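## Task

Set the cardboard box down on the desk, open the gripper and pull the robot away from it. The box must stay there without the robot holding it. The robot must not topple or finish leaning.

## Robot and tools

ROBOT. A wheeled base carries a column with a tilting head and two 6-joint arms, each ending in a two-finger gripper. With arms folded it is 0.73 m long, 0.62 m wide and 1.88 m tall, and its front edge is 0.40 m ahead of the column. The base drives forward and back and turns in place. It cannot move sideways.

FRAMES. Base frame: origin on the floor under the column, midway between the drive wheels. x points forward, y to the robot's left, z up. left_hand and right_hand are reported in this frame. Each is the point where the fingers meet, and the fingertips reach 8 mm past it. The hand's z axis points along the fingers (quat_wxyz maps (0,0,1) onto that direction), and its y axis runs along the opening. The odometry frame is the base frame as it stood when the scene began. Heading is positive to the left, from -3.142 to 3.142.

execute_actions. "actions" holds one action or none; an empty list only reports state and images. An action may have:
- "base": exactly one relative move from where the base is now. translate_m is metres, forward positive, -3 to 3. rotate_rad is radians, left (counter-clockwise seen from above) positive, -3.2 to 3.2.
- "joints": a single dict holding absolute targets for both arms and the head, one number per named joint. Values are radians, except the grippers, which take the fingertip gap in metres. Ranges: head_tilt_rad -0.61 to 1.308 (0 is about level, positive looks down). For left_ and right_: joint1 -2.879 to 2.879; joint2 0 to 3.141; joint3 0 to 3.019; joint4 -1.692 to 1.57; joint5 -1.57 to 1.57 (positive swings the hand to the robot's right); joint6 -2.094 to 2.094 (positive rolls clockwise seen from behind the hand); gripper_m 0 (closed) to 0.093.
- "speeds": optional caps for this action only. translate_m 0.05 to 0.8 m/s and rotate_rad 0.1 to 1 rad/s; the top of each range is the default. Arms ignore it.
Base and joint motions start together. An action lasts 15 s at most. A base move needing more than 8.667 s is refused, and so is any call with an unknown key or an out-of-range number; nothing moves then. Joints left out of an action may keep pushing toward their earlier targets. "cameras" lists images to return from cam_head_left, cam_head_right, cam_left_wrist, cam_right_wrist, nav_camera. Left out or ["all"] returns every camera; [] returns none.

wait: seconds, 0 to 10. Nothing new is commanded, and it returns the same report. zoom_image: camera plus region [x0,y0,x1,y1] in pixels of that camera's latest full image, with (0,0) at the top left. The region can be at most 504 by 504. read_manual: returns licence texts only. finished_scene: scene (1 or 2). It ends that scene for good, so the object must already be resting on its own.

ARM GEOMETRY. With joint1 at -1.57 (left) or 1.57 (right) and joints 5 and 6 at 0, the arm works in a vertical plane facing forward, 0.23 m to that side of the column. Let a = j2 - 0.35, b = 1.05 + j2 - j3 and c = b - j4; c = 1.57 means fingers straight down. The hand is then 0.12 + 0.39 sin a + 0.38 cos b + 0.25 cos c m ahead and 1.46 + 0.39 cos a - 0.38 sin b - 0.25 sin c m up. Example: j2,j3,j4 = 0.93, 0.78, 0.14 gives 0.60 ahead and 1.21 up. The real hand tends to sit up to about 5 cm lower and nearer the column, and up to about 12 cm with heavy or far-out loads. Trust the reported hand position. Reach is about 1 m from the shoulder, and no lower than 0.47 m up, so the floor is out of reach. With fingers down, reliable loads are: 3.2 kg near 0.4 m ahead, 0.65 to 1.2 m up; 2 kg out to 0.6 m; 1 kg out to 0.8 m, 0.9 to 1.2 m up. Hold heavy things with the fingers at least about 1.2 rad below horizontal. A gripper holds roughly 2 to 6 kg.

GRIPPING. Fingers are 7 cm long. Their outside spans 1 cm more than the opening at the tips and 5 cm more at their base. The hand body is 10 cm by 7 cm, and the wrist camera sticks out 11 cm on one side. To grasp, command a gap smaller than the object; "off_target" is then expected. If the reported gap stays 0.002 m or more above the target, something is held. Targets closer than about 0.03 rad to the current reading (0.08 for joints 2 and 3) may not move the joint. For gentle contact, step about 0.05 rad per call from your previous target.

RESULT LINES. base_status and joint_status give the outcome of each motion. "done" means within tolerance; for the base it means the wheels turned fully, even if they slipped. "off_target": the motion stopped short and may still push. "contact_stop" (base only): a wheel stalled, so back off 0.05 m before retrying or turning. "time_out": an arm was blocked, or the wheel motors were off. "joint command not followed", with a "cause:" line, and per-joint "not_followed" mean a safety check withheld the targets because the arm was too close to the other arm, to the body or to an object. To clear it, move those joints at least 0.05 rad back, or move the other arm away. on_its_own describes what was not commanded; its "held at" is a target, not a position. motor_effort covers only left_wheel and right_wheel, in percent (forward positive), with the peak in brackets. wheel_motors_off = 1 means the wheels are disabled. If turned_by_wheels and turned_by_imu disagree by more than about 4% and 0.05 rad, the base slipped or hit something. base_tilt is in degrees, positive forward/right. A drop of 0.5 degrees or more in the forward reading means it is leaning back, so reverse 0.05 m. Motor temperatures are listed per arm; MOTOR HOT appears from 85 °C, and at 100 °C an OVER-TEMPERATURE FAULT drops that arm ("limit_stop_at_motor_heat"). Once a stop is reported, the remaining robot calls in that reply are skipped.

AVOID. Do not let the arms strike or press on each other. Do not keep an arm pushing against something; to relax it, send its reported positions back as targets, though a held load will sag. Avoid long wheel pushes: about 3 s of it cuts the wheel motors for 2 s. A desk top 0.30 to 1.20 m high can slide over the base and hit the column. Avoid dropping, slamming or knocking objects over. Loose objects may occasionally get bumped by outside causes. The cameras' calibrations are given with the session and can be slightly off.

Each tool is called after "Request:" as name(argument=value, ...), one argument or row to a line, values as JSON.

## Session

Request:
execute_actions(
  actions=[],
)

Scene clock: 0.00 s.
Motor temperatures (°C, as the motors report them): left_arm=[21 26 24 22 21 23] | right_arm=[23 23 21 23 21 24]
base_odometry: x=+0.000 y=+0.000 heading=+0.000 (m, m, rad; odometry frame)
turned_by_wheels: +0.000 (rad since the last result)
turned_by_imu: +0.000 (rad since the last result)
base_tilt: forward=-0.5 right=+0.2 (deg)
base_status: not commanded
joint_positions: head_tilt_rad=+0.867 left_joint1_rad=-1.580 left_joint2_rad=+0.854 left_joint3_rad=+0.426 left_joint4_rad=-0.950 left_joint5_rad=+0.013 left_joint6_rad=-0.108 left_gripper_m=+0.094 right_joint1_rad=+1.553 right_joint2_rad=+0.906 right_joint3_rad=+0.417 right_joint4_rad=-0.899 right_joint5_rad=+0.002 right_joint6_rad=+0.081 right_gripper_m=+0.095
joint_status: not commanded
wheel_motors_off: 0
motor_effort: left_wheel=+0 right_wheel=+4 (%)
left_hand: x=+0.1620 y=+0.2203 z=+1.2509 quat_wxyz=(+0.414, +0.048, -0.909, -0.014) (m; base frame)
right_hand: x=+0.1544 y=-0.2298 z=+1.2411 quat_wxyz=(+0.418, -0.044, -0.907, +0.023) (m; base frame)
pictures: cam_head_left, cam_head_right, cam_left_wrist, cam_right_wrist, nav_camera
camera_calibration (this result's frames):
cam_head_left: T_world_to_cam=[[0.0665963, -0.996362, -0.0531746, 0.110853], [-0.735894, -0.0130576, -0.676971, 1.07641], [0.673814, 0.0842146, -0.734086, 1.02769], [0, 0, 0, 1]] pos_world=[0.0922645, 0.0379583, 1.48901]
cam_head_right: T_world_to_cam=[[0.0804136, -0.995698, -0.0460411, 0.0105556], [-0.732525, -0.0277081, -0.680176, 1.08155], [0.675974, 0.0884217, -0.731601, 1.02645], [0, 0, 0, 1]] pos_world=[0.0975604, -0.0502822, 1.48708]
cam_left_wrist: T_world_to_cam=[[0.0793418, -0.994924, -0.0618888, 0.289028], [-0.0923083, -0.0691506, 0.993326, -1.20778], [-0.992564, -0.0730994, -0.0973263, 0.426285], [0, 0, 0, 1]] pos_world=[0.288695, 0.235204, 1.25909]
cam_right_wrist: T_world_to_cam=[[-0.056836, -0.995361, 0.077633, -0.318753], [-0.071992, 0.0816422, 0.994058, -1.19777], [-0.995785, 0.0509093, -0.0762982, 0.388337], [0, 0, 0, 1]] pos_world=[0.282353, -0.239256, 1.24503]
Images, in order (width x height): cam_head_left 896x504, cam_head_right 896x504, cam_left_wrist 504x504, cam_right_wrist 504x504, nav_camera 896x504.

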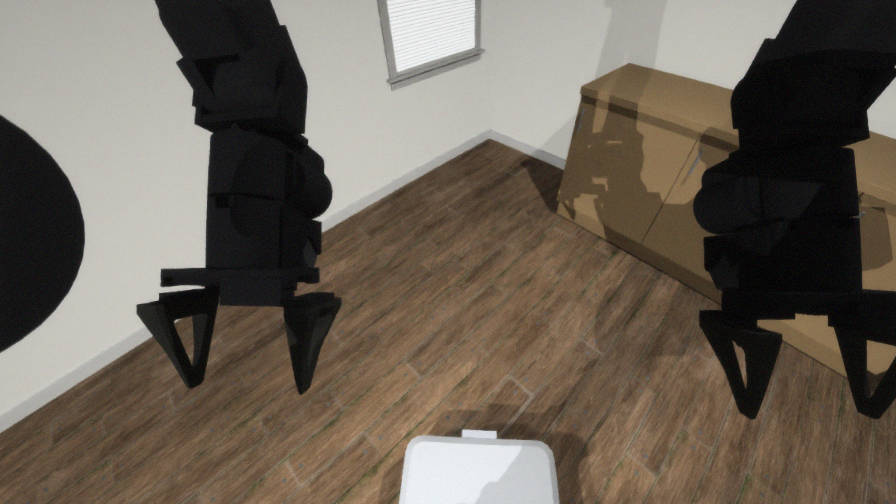

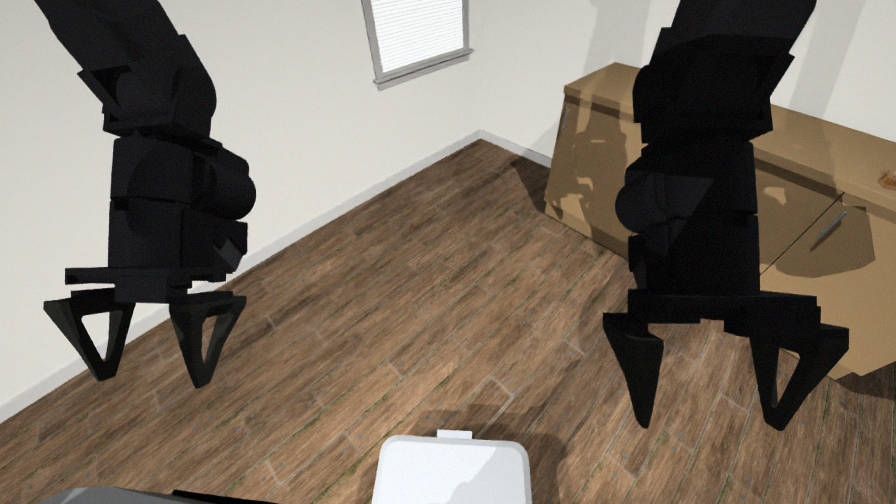

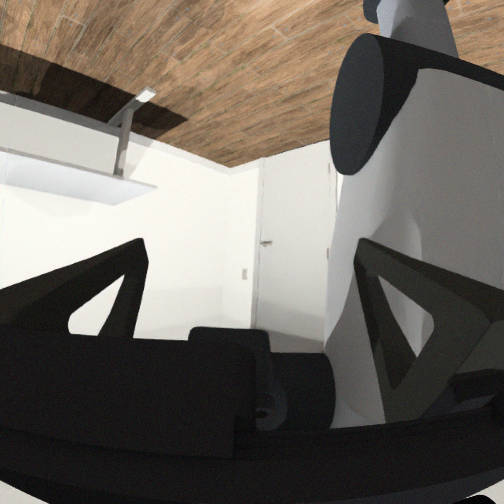

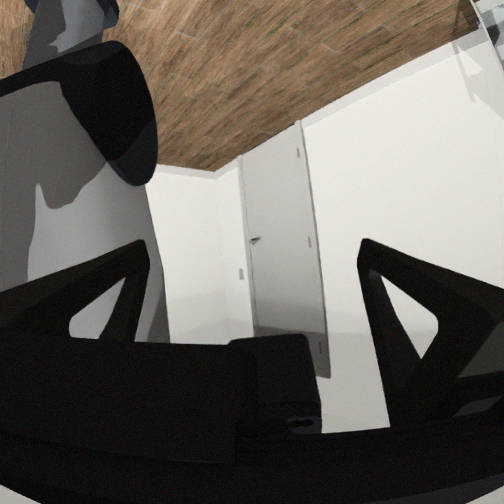

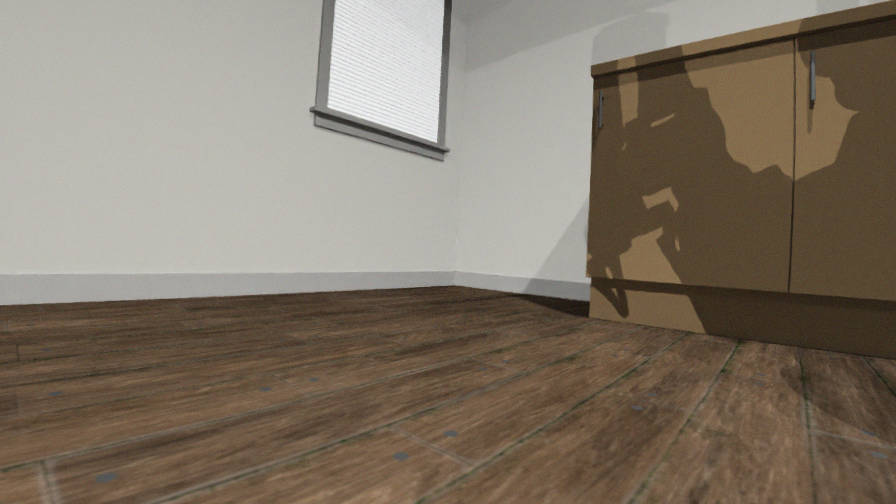

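Request:
zoom_image(
  camera="cam_head_right",
  region=[746, 90, 896, 400],
)

Request:
zoom_image(
  camera="cam_head_right",
  region=[836, 140, 896, 220],
)

Request:
zoom_image(
  camera="cam_right_wrist",
  region=[400, 0, 504, 120],
)

Region (746, 90, 896, 400) of cam_head_right's 896x504 image, scaled by 1.626, with more detail than that image has; it fills the left 244 columns of this view, and the rest is white.

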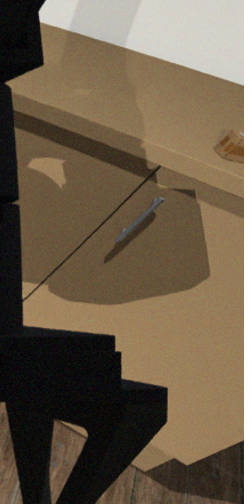

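Region (836, 140, 896, 220) of cam_head_right's 896x504 image, scaled by 6.300, with more detail than that image has; it fills the left 378 columns of this view, and the rest is white.

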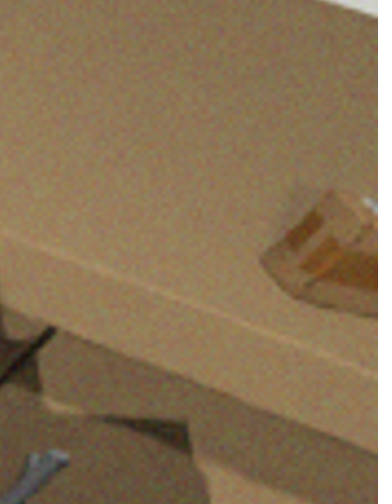

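Region (400, 0, 504, 120) of cam_right_wrist's 504x504 image, scaled by 4.200, with more detail than that image has; it fills the left 437 columns of this view, and the rest is white.

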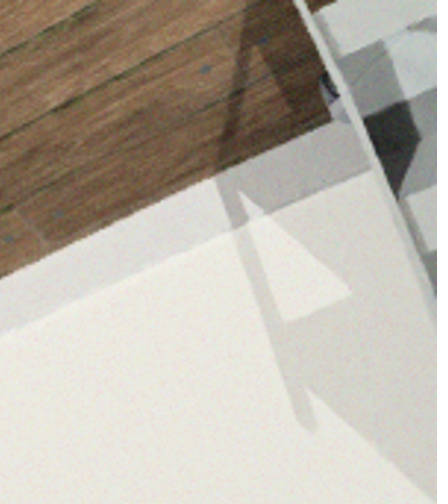

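Request:
execute_actions(
  actions=[
    {"base": {"rotate_rad": -0.88}, "joints": {"head_tilt_rad": 0.5}},
  ],
  cameras=["cam_head_left", "cam_head_right", "nav_camera"],
)

Scene clock: 15.77 s.
Motor temperatures (°C, as the motors report them): left_arm=[21 26 24 22 21 23] | right_arm=[23 23 21 23 21 24]
base_odometry: x=+0.000 y=+0.000 heading=-0.880 (m, m, rad; odometry frame)
turned_by_wheels: -0.880 (rad since the last result)
turned_by_imu: -0.874 (rad since the last result)
base_tilt: forward=-0.5 right=+0.3 (deg)
base_status: done
joint_positions: head_tilt_rad=+0.518 left_joint1_rad=-1.580 left_joint2_rad=+0.854 left_joint3_rad=+0.426 left_joint4_rad=-0.950 left_joint5_rad=+0.013 left_joint6_rad=-0.108 left_gripper_m=+0.094 right_joint1_rad=+1.553 right_joint2_rad=+0.906 right_joint3_rad=+0.417 right_joint4_rad=-0.899 right_joint5_rad=+0.002 right_joint6_rad=+0.081 right_gripper_m=+0.095
joint_status: all done
wheel_motors_off: 0
motor_effort: left_wheel=+1(24) right_wheel=-1(30) (%)
left_hand: x=+0.1620 y=+0.2203 z=+1.2509 quat_wxyz=(+0.414, +0.048, -0.909, -0.014) (m; base frame)
right_hand: x=+0.1544 y=-0.2298 z=+1.2411 quat_wxyz=(+0.418, -0.044, -0.907, +0.023) (m; base frame)
pictures: cam_head_left, cam_head_right, nav_camera
camera_calibration (this result's frames):
cam_head_left: T_world_to_cam=[[0.080763, -0.996362, -0.0272019, 0.0701469], [-0.460101, -0.0130576, -0.88777, 1.38725], [0.884186, 0.0842146, -0.459482, 0.594285], [0, 0, 0, 1]] pos_world=[0.107151, 0.0379583, 1.50653]
cam_head_right: T_world_to_cam=[[0.0913088, -0.995698, -0.0157743, -0.0366], [-0.455839, -0.0277081, -0.889631, 1.39027], [0.885366, 0.0884217, -0.456408, 0.592179], [0, 0, 0, 1]] pos_world=[0.112788, -0.0502822, 1.50653]
Images, in order (width x height): cam_head_left 896x504, cam_head_right 896x504, nav_camera 896x504.

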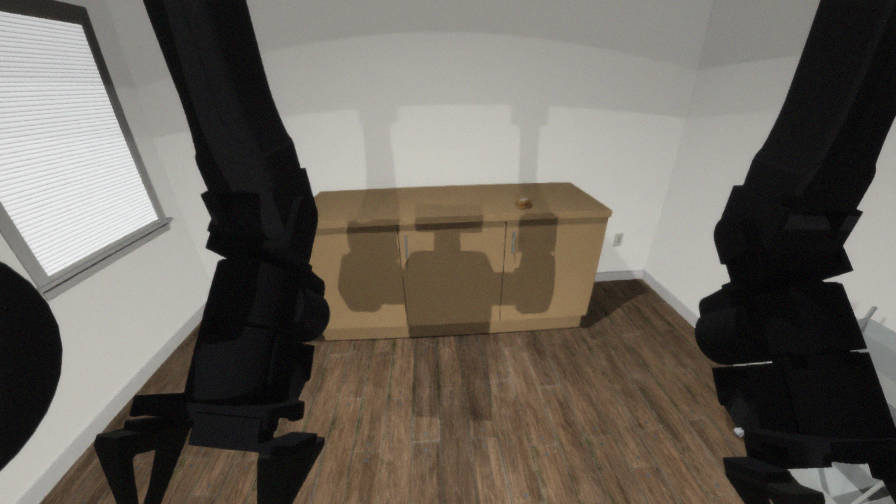

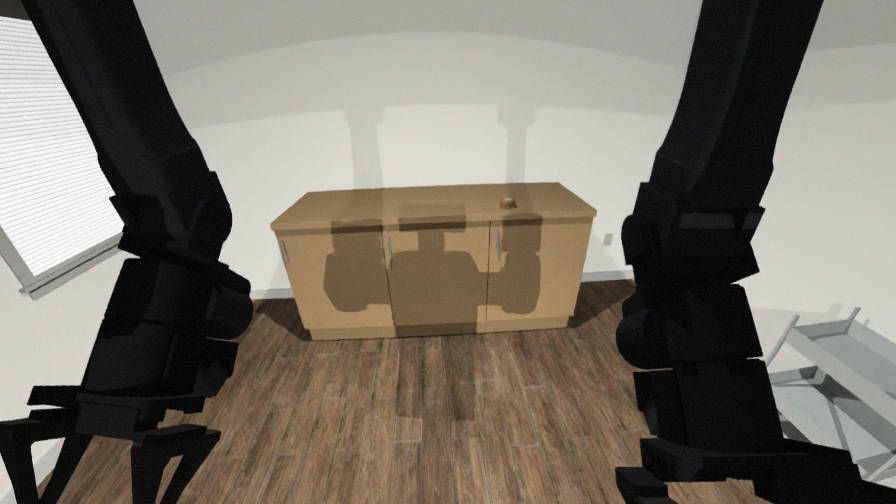

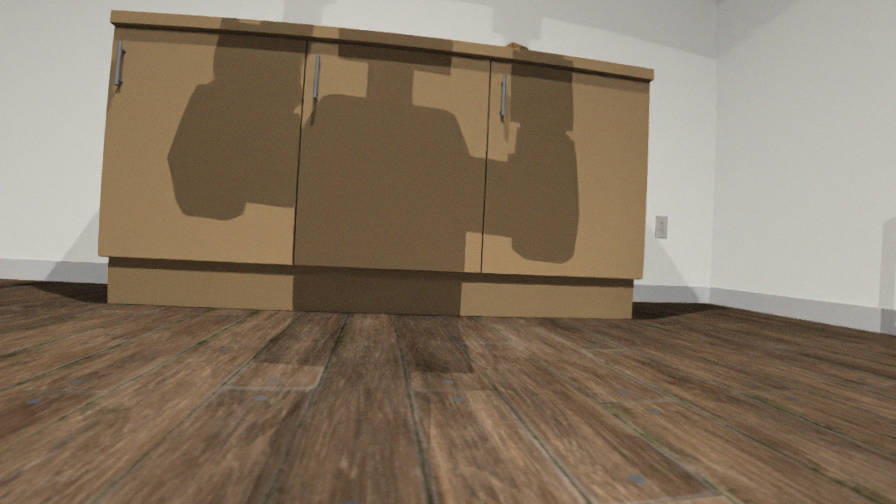

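Request:
execute_actions(
  actions=[],
)

Scene clock: 25.73 s.
Motor temperatures (°C, as the motors report them): left_arm=[21 26 24 22 21 23] | right_arm=[23 24 21 23 21 24]
base_odometry: x=+0.000 y=+0.000 heading=-0.880 (m, m, rad; odometry frame)
turned_by_wheels: +0.000 (rad since the last result)
turned_by_imu: +0.000 (rad since the last result)
base_tilt: forward=-0.5 right=+0.1 (deg)
base_status: done
joint_positions: head_tilt_rad=+0.518 left_joint1_rad=-1.580 left_joint2_rad=+0.854 left_joint3_rad=+0.426 left_joint4_rad=-0.950 left_joint5_rad=+0.013 left_joint6_rad=-0.108 left_gripper_m=+0.094 right_joint1_rad=+1.553 right_joint2_rad=+0.906 right_joint3_rad=+0.417 right_joint4_rad=-0.899 right_joint5_rad=+0.002 right_joint6_rad=+0.081 right_gripper_m=+0.095
joint_status: all done
wheel_motors_off: 0
motor_effort: left_wheel=+1(24) right_wheel=-2(30) (%)
left_hand: x=+0.1620 y=+0.2203 z=+1.2509 quat_wxyz=(+0.414, +0.048, -0.909, -0.014) (m; base frame)
right_hand: x=+0.1544 y=-0.2298 z=+1.2411 quat_wxyz=(+0.418, -0.044, -0.907, +0.023) (m; base frame)
pictures: cam_head_left, cam_head_right, cam_left_wrist, cam_right_wrist, nav_camera
camera_calibration (this result's frames):
cam_head_left: T_world_to_cam=[[0.0807632, -0.996362, -0.0272014, 0.0701461], [-0.460096, -0.0130576, -0.887773, 1.38725], [0.884188, 0.0842146, -0.459477, 0.594277], [0, 0, 0, 1]] pos_world=[0.107152, 0.0379583, 1.50653]
cam_head_right: T_world_to_cam=[[0.0913089, -0.995698, -0.0157737, -0.0366009], [-0.455834, -0.0277081, -0.889633, 1.39028], [0.885369, 0.0884217, -0.456403, 0.59217], [0, 0, 0, 1]] pos_world=[0.112788, -0.0502822, 1.50653]
cam_left_wrist: T_world_to_cam=[[0.0793418, -0.994924, -0.0618888, 0.289028], [-0.0923083, -0.0691506, 0.993326, -1.20778], [-0.992564, -0.0730994, -0.0973263, 0.426285], [0, 0, 0, 1]] pos_world=[0.288695, 0.235204, 1.25909]
cam_right_wrist: T_world_to_cam=[[-0.056836, -0.995361, 0.077633, -0.318753], [-0.071992, 0.0816422, 0.994058, -1.19777], [-0.995785, 0.0509093, -0.0762982, 0.388337], [0, 0, 0, 1]] pos_world=[0.282353, -0.239256, 1.24503]
Images, in order (width x height): cam_head_left 896x504, cam_head_right 896x504, cam_left_wrist 504x504, cam_right_wrist 504x504, nav_camera 896x504.

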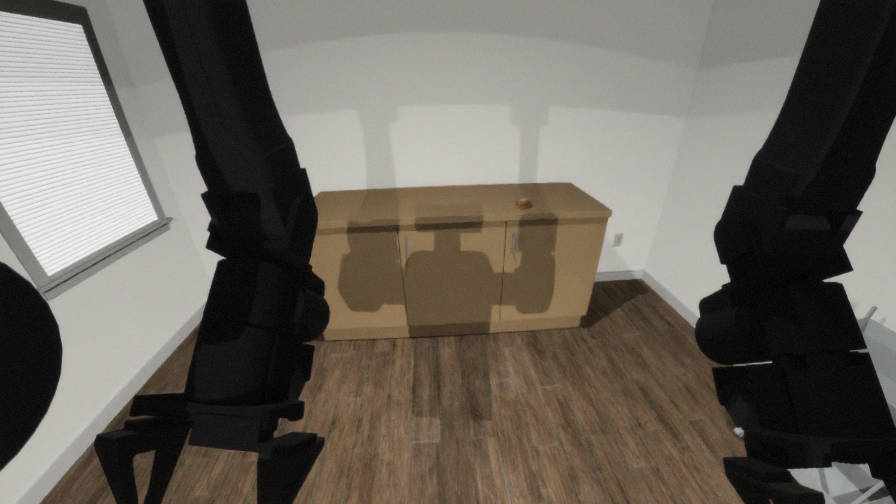

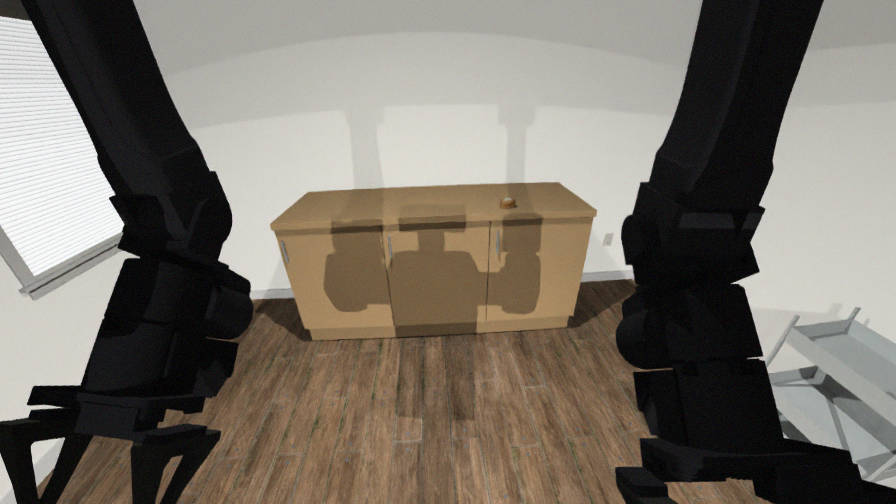

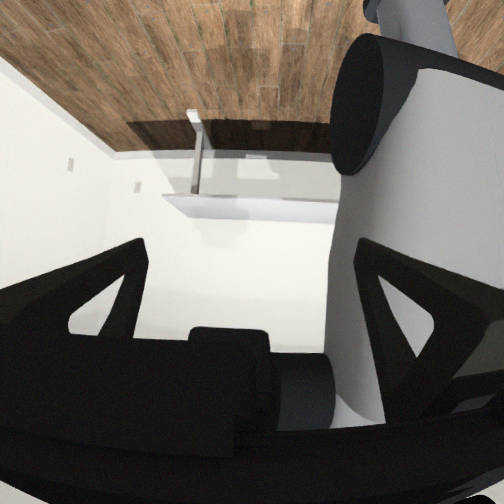

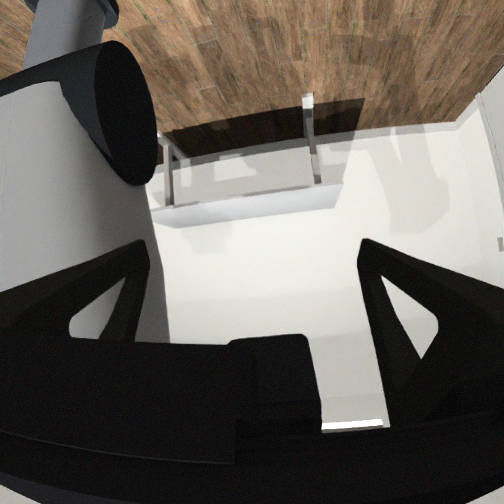

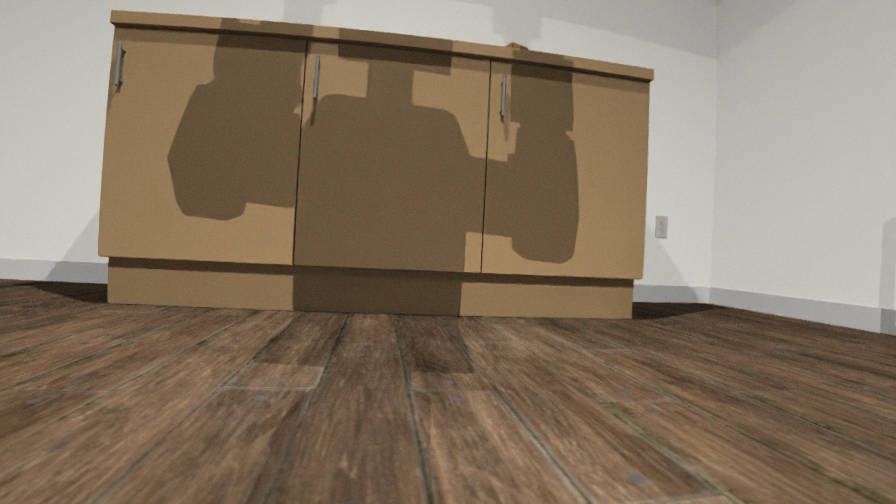

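Request:
zoom_image(
  camera="cam_head_left",
  region=[483, 178, 563, 228],
)

Request:
zoom_image(
  camera="cam_head_right",
  region=[468, 178, 548, 228],
)

Request:
zoom_image(
  camera="nav_camera",
  region=[475, 25, 555, 75],
)

Region (483, 178, 563, 228) of cam_head_left's 896x504 image, scaled by 6.300, with more detail than that image has; it fills the top 315 rows of this view, and the rest is white.

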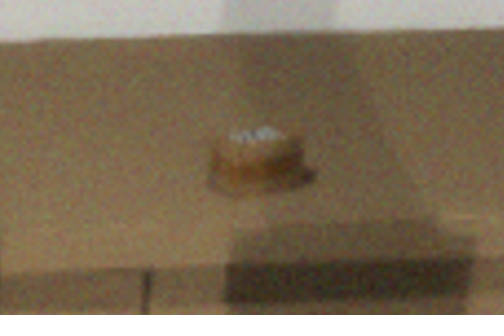

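Region (468, 178, 548, 228) of cam_head_right's 896x504 image, scaled by 6.300, with more detail than that image has; it fills the top 315 rows of this view, and the rest is white.

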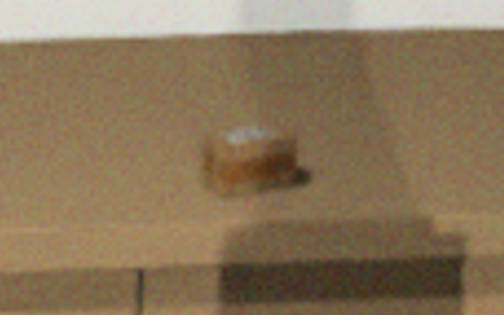

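Region (475, 25, 555, 75) of nav_camera's 896x504 image, scaled by 6.300, with more detail than that image has; it fills the top 315 rows of this view, and the rest is white.

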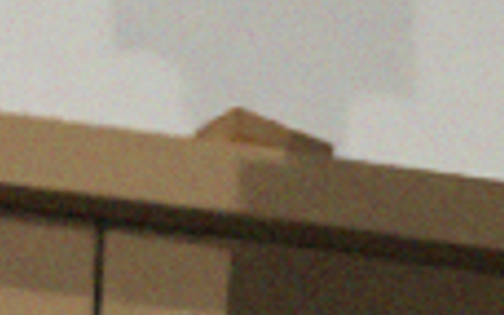

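Request:
zoom_image(
  camera="cam_right_wrist",
  region=[130, 70, 390, 250],
)

Request:
zoom_image(
  camera="cam_left_wrist",
  region=[100, 80, 360, 250],
)

Region (130, 70, 390, 250) of cam_right_wrist's 504x504 image, scaled by 1.938, with more detail than that image has; it fills the top 349 rows of this view, and the rest is white.

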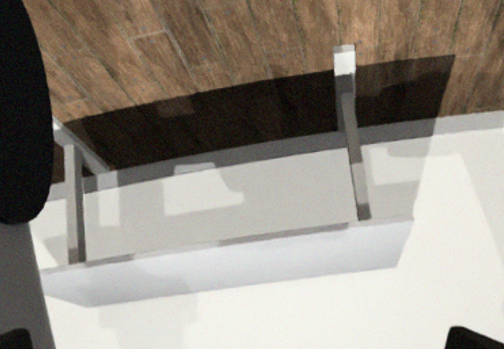

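Region (100, 80, 360, 250) of cam_left_wrist's 504x504 image, scaled by 1.938, with more detail than that image has; it fills the top 330 rows of this view, and the rest is white.

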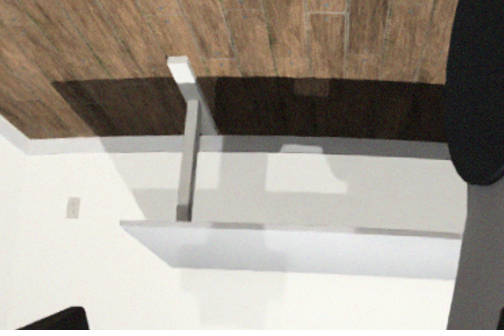

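Request:
execute_actions(
  actions=[
    {"base": {"translate_m": 1.15}, "joints": {"head_tilt_rad": 0.85, "right_joint1_rad": 1.57, "right_joint2_rad": 1.44, "right_joint3_rad": 1.47, "right_joint4_rad": -0.53, "right_joint5_rad": 0.0, "right_joint6_rad": 1.2, "right_gripper_m": 0.093}},
  ],
)

Scene clock: 131.73 s.
Motor temperatures (°C, as the motors report them): left_arm=[21 25 24 22 21 23] | right_arm=[23 24 21 23 21 24]
base_odometry: x=+0.733 y=-0.886 heading=-0.880 (m, m, rad; odometry frame)
turned_by_wheels: +0.000 (rad since the last result)
turned_by_imu: +0.000 (rad since the last result)
base_tilt: forward=-0.4 right=+0.2 (deg)
base_status: done
joint_positions: head_tilt_rad=+0.852 left_joint1_rad=-1.580 left_joint2_rad=+0.854 left_joint3_rad=+0.426 left_joint4_rad=-0.950 left_joint5_rad=+0.013 left_joint6_rad=-0.108 left_gripper_m=+0.094 right_joint1_rad=+1.557 right_joint2_rad=+1.445 right_joint3_rad=+1.459 right_joint4_rad=-0.535 right_joint5_rad=+0.002 right_joint6_rad=+1.193 right_gripper_m=+0.093
joint_status: all done
wheel_motors_off: 0
motor_effort: left_wheel=+1(54) right_wheel=+1(34) (%)
left_hand: x=+0.1620 y=+0.2203 z=+1.2509 quat_wxyz=(+0.414, +0.048, -0.909, -0.014) (m; base frame)
right_hand: x=+0.6626 y=-0.2346 z=+1.0571 quat_wxyz=(-0.005, -0.564, -0.825, +0.005) (m; base frame)
pictures: cam_head_left, cam_head_right, cam_left_wrist, cam_right_wrist, nav_camera
camera_calibration (this result's frames):
cam_head_left: T_world_to_cam=[[0.0673911, -0.996362, -0.0521637, 0.109257], [-0.725595, -0.0130576, -0.687998, 1.09287], [0.684814, 0.0842146, -0.723835, 1.01136], [0, 0, 0, 1]] pos_world=[0.0930291, 0.0379583, 1.48965]
cam_head_right: T_world_to_cam=[[0.0810992, -0.995698, -0.0448225, 0.00864467], [-0.722178, -0.0277081, -0.691152, 1.09793], [0.686937, 0.0884217, -0.721318, 1.01006], [0, 0, 0, 1]] pos_world=[0.0983535, -0.0502822, 1.4878]
cam_left_wrist: T_world_to_cam=[[0.0793418, -0.994924, -0.0618888, 0.289028], [-0.0923083, -0.0691506, 0.993326, -1.20778], [-0.992564, -0.0730994, -0.0973263, 0.426285], [0, 0, 0, 1]] pos_world=[0.288695, 0.235204, 1.25909]
cam_right_wrist: T_world_to_cam=[[-0.930775, -0.365555, 0.0051974, 0.523065], [-0.295069, 0.759546, 0.579676, -0.233006], [-0.215851, 0.538015, -0.814831, 1.2588], [0, 0, 0, 1]] pos_world=[0.689817, -0.309067, 1.15806]
Images, in order (width x height): cam_head_left 896x504, cam_head_right 896x504, cam_left_wrist 504x504, cam_right_wrist 504x504, nav_camera 896x504.

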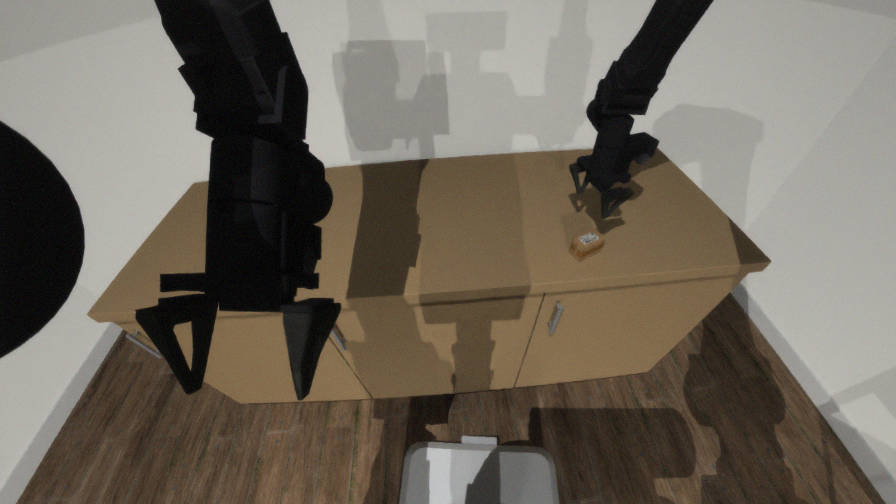

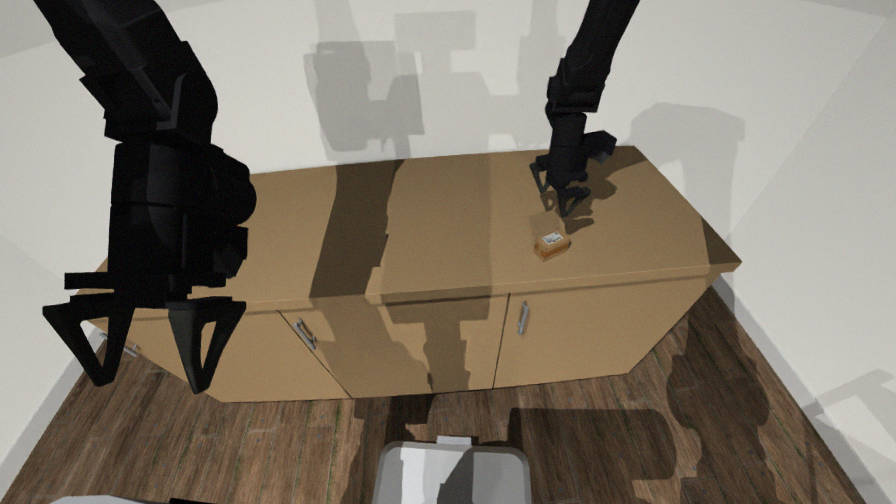

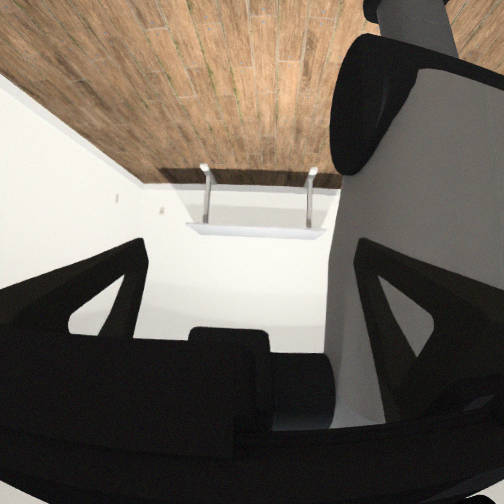

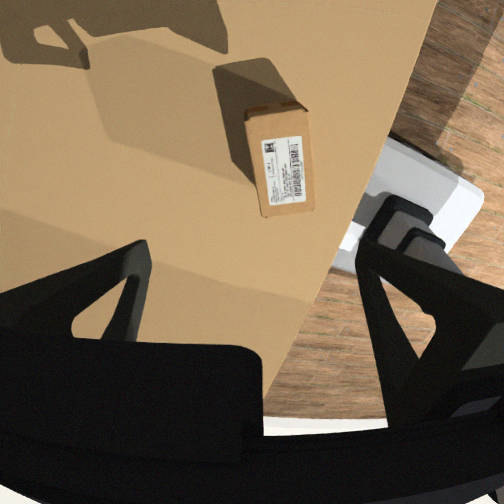

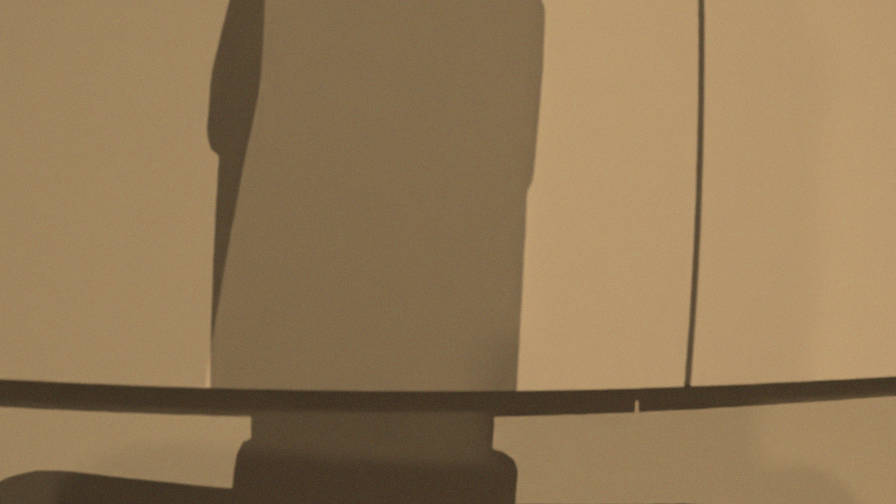

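Request:
zoom_image(
  camera="cam_right_wrist",
  region=[200, 70, 360, 230],
)

Request:
zoom_image(
  camera="cam_head_right",
  region=[500, 180, 620, 280],
)

Request:
zoom_image(
  camera="cam_head_left",
  region=[540, 180, 660, 280],
)

Region (200, 70, 360, 230) of cam_right_wrist's 504x504 image, scaled by 3.150, with more detail than that image has.

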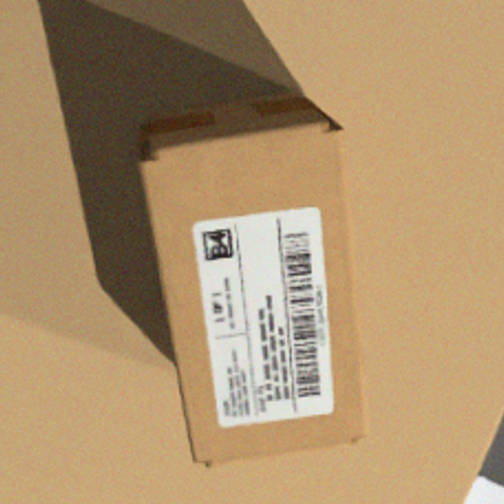

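Region (500, 180, 620, 280) of cam_head_right's 896x504 image, scaled by 4.200, with more detail than that image has.

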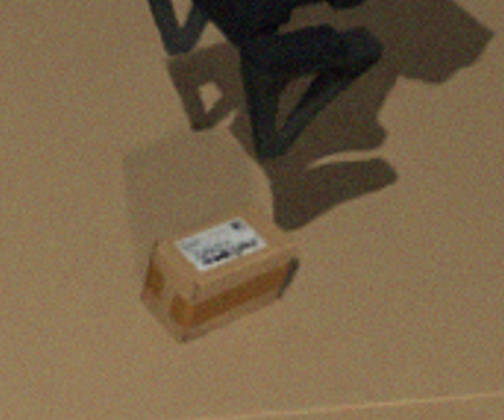

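Region (540, 180, 660, 280) of cam_head_left's 896x504 image, scaled by 4.200, with more detail than that image has.

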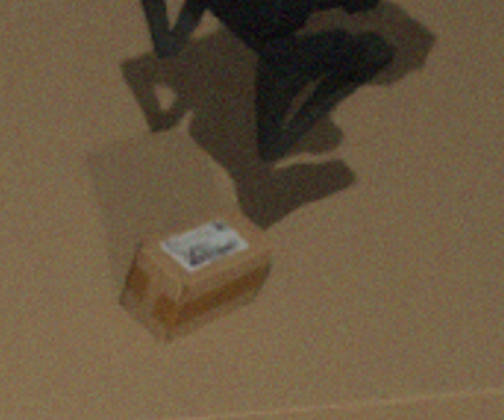

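Request:
execute_actions(
  actions=[
    {"joints": {"right_joint1_rad": 1.525, "right_joint2_rad": 1.57, "right_joint3_rad": 1.495, "right_joint4_rad": -0.417, "right_joint5_rad": 0.0, "right_joint6_rad": 1.0}},
  ],
  cameras=["cam_right_wrist", "cam_head_right", "cam_head_left"],
)

Scene clock: 198.77 s.
Motor temperatures (°C, as the motors report them): left_arm=[21 25 24 22 21 23] | right_arm=[23 29 23 23 21 24]
base_odometry: x=+0.733 y=-0.886 heading=-0.880 (m, m, rad; odometry frame)
turned_by_wheels: +0.000 (rad since the last result)
turned_by_imu: -0.001 (rad since the last result)
base_tilt: forward=-0.5 right=+0.2 (deg)
base_status: not commanded
joint_positions: head_tilt_rad=+0.852 left_joint1_rad=-1.580 left_joint2_rad=+0.854 left_joint3_rad=+0.426 left_joint4_rad=-0.950 left_joint5_rad=+0.013 left_joint6_rad=-0.108 left_gripper_m=+0.094 right_joint1_rad=+1.534 right_joint2_rad=+1.565 right_joint3_rad=+1.485 right_joint4_rad=-0.420 right_joint5_rad=+0.002 right_joint6_rad=+1.007 right_gripper_m=+0.093
joint_status: all done
wheel_motors_off: 0
motor_effort: left_wheel=+0(0) right_wheel=+0(1) (%)
left_hand: x=+0.1620 y=+0.2203 z=+1.2509 quat_wxyz=(+0.414, +0.048, -0.909, -0.014) (m; base frame)
right_hand: x=+0.6546 y=-0.2506 z=+0.9984 quat_wxyz=(-0.018, -0.490, -0.871, +0.009) (m; base frame)
pictures: cam_head_left, cam_head_right, cam_right_wrist
camera_calibration (this result's frames):
cam_head_left: T_world_to_cam=[[0.0673911, -0.996362, -0.0521637, 0.109257], [-0.725595, -0.0130576, -0.687998, 1.09287], [0.684814, 0.0842146, -0.723835, 1.01136], [0, 0, 0, 1]] pos_world=[0.0930291, 0.0379583, 1.48965]
cam_head_right: T_world_to_cam=[[0.0810992, -0.995698, -0.0448225, 0.00864468], [-0.722178, -0.0277081, -0.691152, 1.09793], [0.686937, 0.0884217, -0.721318, 1.01006], [0, 0, 0, 1]] pos_world=[0.0983535, -0.0502822, 1.4878]
cam_right_wrist: T_world_to_cam=[[-0.852993, -0.521923, -0.0000995217, 0.425234], [-0.433414, 0.708234, 0.557276, -0.0891332], [-0.290785, 0.475396, -0.830327, 1.26678], [0, 0, 0, 1]] pos_world=[0.69245, -0.317155, 1.10156]
Images, in order (width x height): cam_head_left 896x504, cam_head_right 896x504, cam_right_wrist 504x504.

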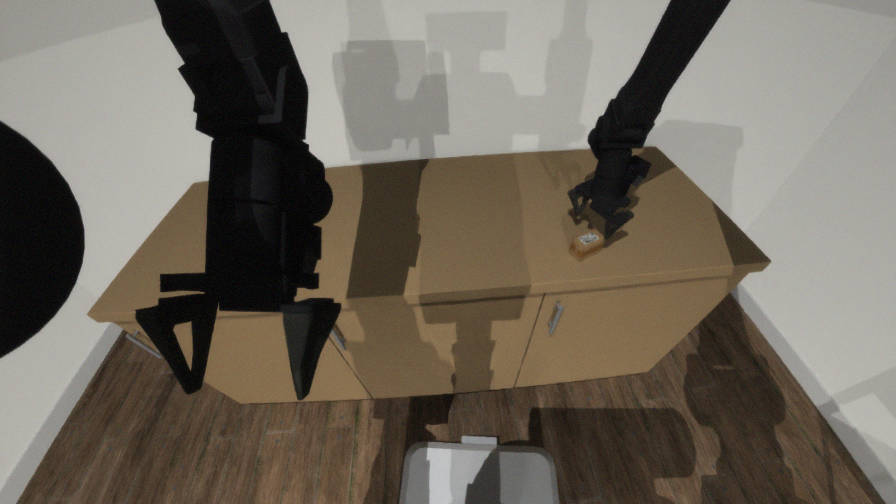

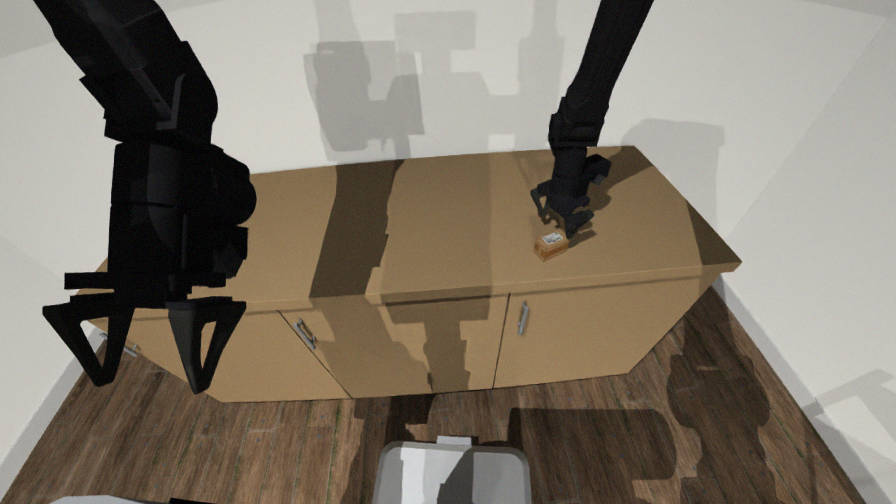

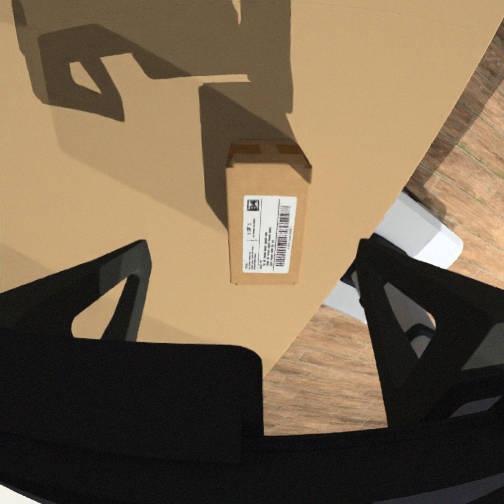

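Request:
zoom_image(
  camera="cam_right_wrist",
  region=[180, 120, 360, 300],
)

Request:
zoom_image(
  camera="cam_right_wrist",
  region=[110, 210, 400, 310],
)

Request:
zoom_image(
  camera="cam_head_right",
  region=[500, 180, 620, 280],
)

Region (180, 120, 360, 300) of cam_right_wrist's 504x504 image, scaled by 2.800, with more detail than that image has.

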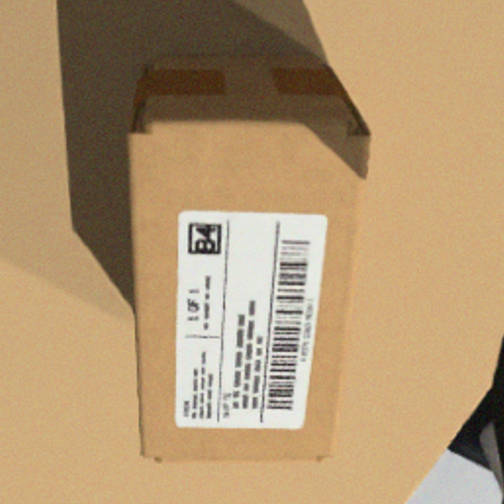

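Region (110, 210, 400, 310) of cam_right_wrist's 504x504 image, scaled by 1.738, with more detail than that image has; it fills the top 174 rows of this view, and the rest is white.

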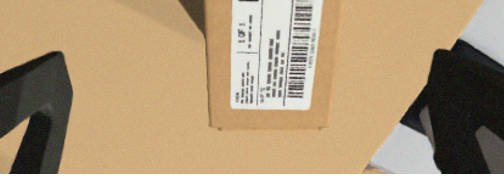

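Region (500, 180, 620, 280) of cam_head_right's 896x504 image, scaled by 4.200, with more detail than that image has.

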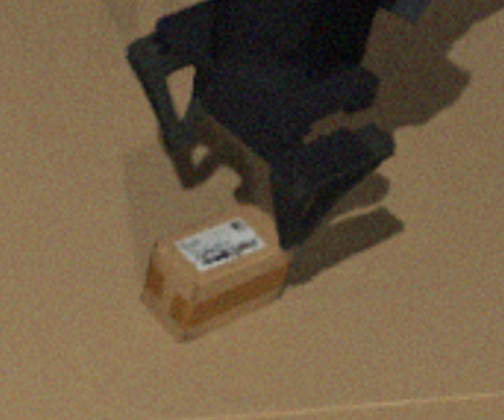

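Request:
execute_actions(
  actions=[
    {"joints": {"right_joint2_rad": 1.692, "right_joint3_rad": 1.57, "right_joint4_rad": -0.39}},
  ],
  cameras=["cam_right_wrist", "cam_head_right"],
)

Scene clock: 225.40 s.
Motor temperatures (°C, as the motors report them): left_arm=[21 25 24 22 21 23] | right_arm=[23 30 23 23 21 24]
base_odometry: x=+0.733 y=-0.886 heading=-0.880 (m, m, rad; odometry frame)
turned_by_wheels: +0.000 (rad since the last result)
turned_by_imu: -0.001 (rad since the last result)
base_tilt: forward=-0.5 right=+0.0 (deg)
base_status: not commanded
joint_positions: head_tilt_rad=+0.852 left_joint1_rad=-1.580 left_joint2_rad=+0.854 left_joint3_rad=+0.426 left_joint4_rad=-0.950 left_joint5_rad=+0.013 left_joint6_rad=-0.108 left_gripper_m=+0.094 right_joint1_rad=+1.534 right_joint2_rad=+1.680 right_joint3_rad=+1.563 right_joint4_rad=-0.393 right_joint5_rad=+0.002 right_joint6_rad=+1.007 right_gripper_m=+0.093
joint_status: all done
wheel_motors_off: 0
motor_effort: left_wheel=+0(0) right_wheel=+0(0) (%)
left_hand: x=+0.1620 y=+0.2203 z=+1.2509 quat_wxyz=(+0.414, +0.048, -0.909, -0.014) (m; base frame)
right_hand: x=+0.6521 y=-0.2521 z=+0.9505 quat_wxyz=(-0.014, -0.490, -0.871, +0.011) (m; base frame)
pictures: cam_head_right, cam_right_wrist
camera_calibration (this result's frames):
cam_head_right: T_world_to_cam=[[0.0810992, -0.995698, -0.0448225, 0.00864467], [-0.722178, -0.0277081, -0.691152, 1.09793], [0.686937, 0.0884217, -0.721318, 1.01006], [0, 0, 0, 1]] pos_world=[0.0983535, -0.0502822, 1.4878]
cam_right_wrist: T_world_to_cam=[[-0.852916, -0.521983, 0.00827538, 0.414259], [-0.427911, 0.708107, 0.561673, -0.0702728], [-0.299044, 0.475519, -0.827318, 1.22946], [0, 0, 0, 1]] pos_world=[0.690919, -0.318634, 1.0532]
Images, in order (width x height): cam_head_right 896x504, cam_right_wrist 504x504.

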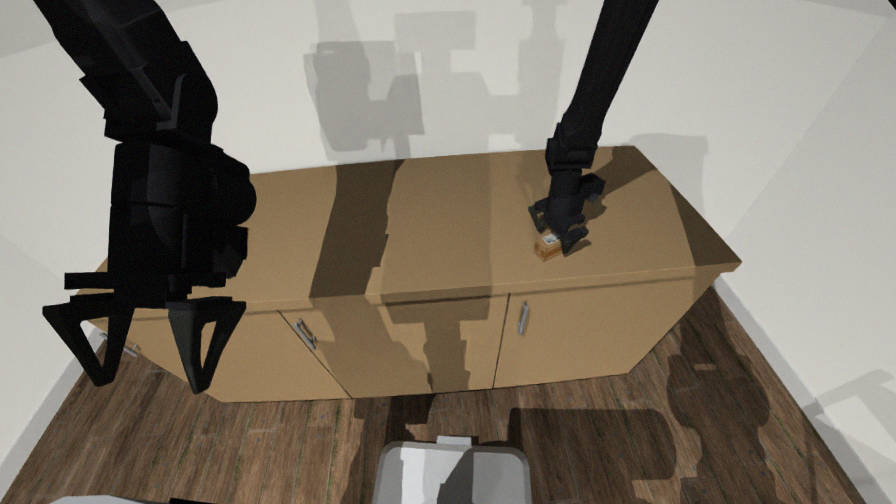

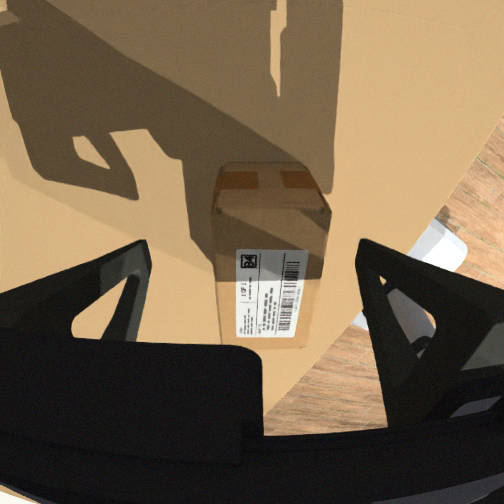

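Request:
zoom_image(
  camera="cam_right_wrist",
  region=[160, 140, 380, 360],
)

Request:
zoom_image(
  camera="cam_head_right",
  region=[500, 180, 620, 280],
)

Region (160, 140, 380, 360) of cam_right_wrist's 504x504 image, scaled by 2.291, with more detail than that image has.

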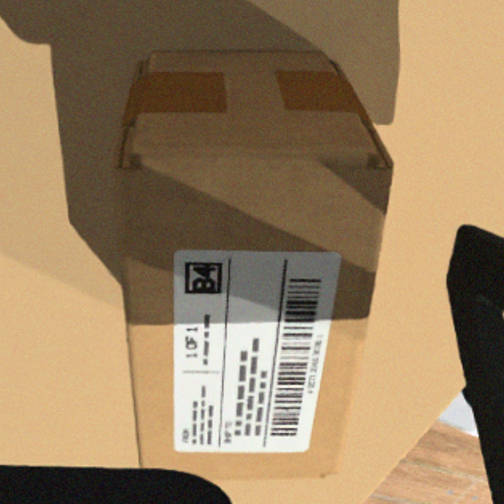

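Region (500, 180, 620, 280) of cam_head_right's 896x504 image, scaled by 4.200, with more detail than that image has.

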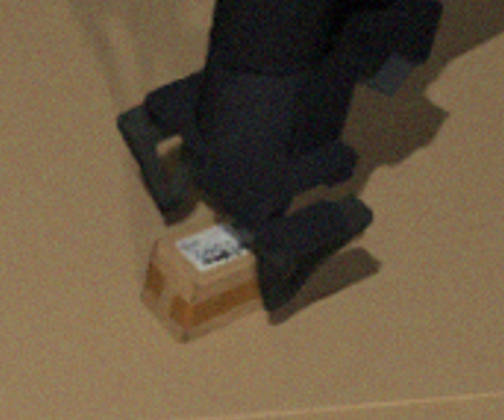

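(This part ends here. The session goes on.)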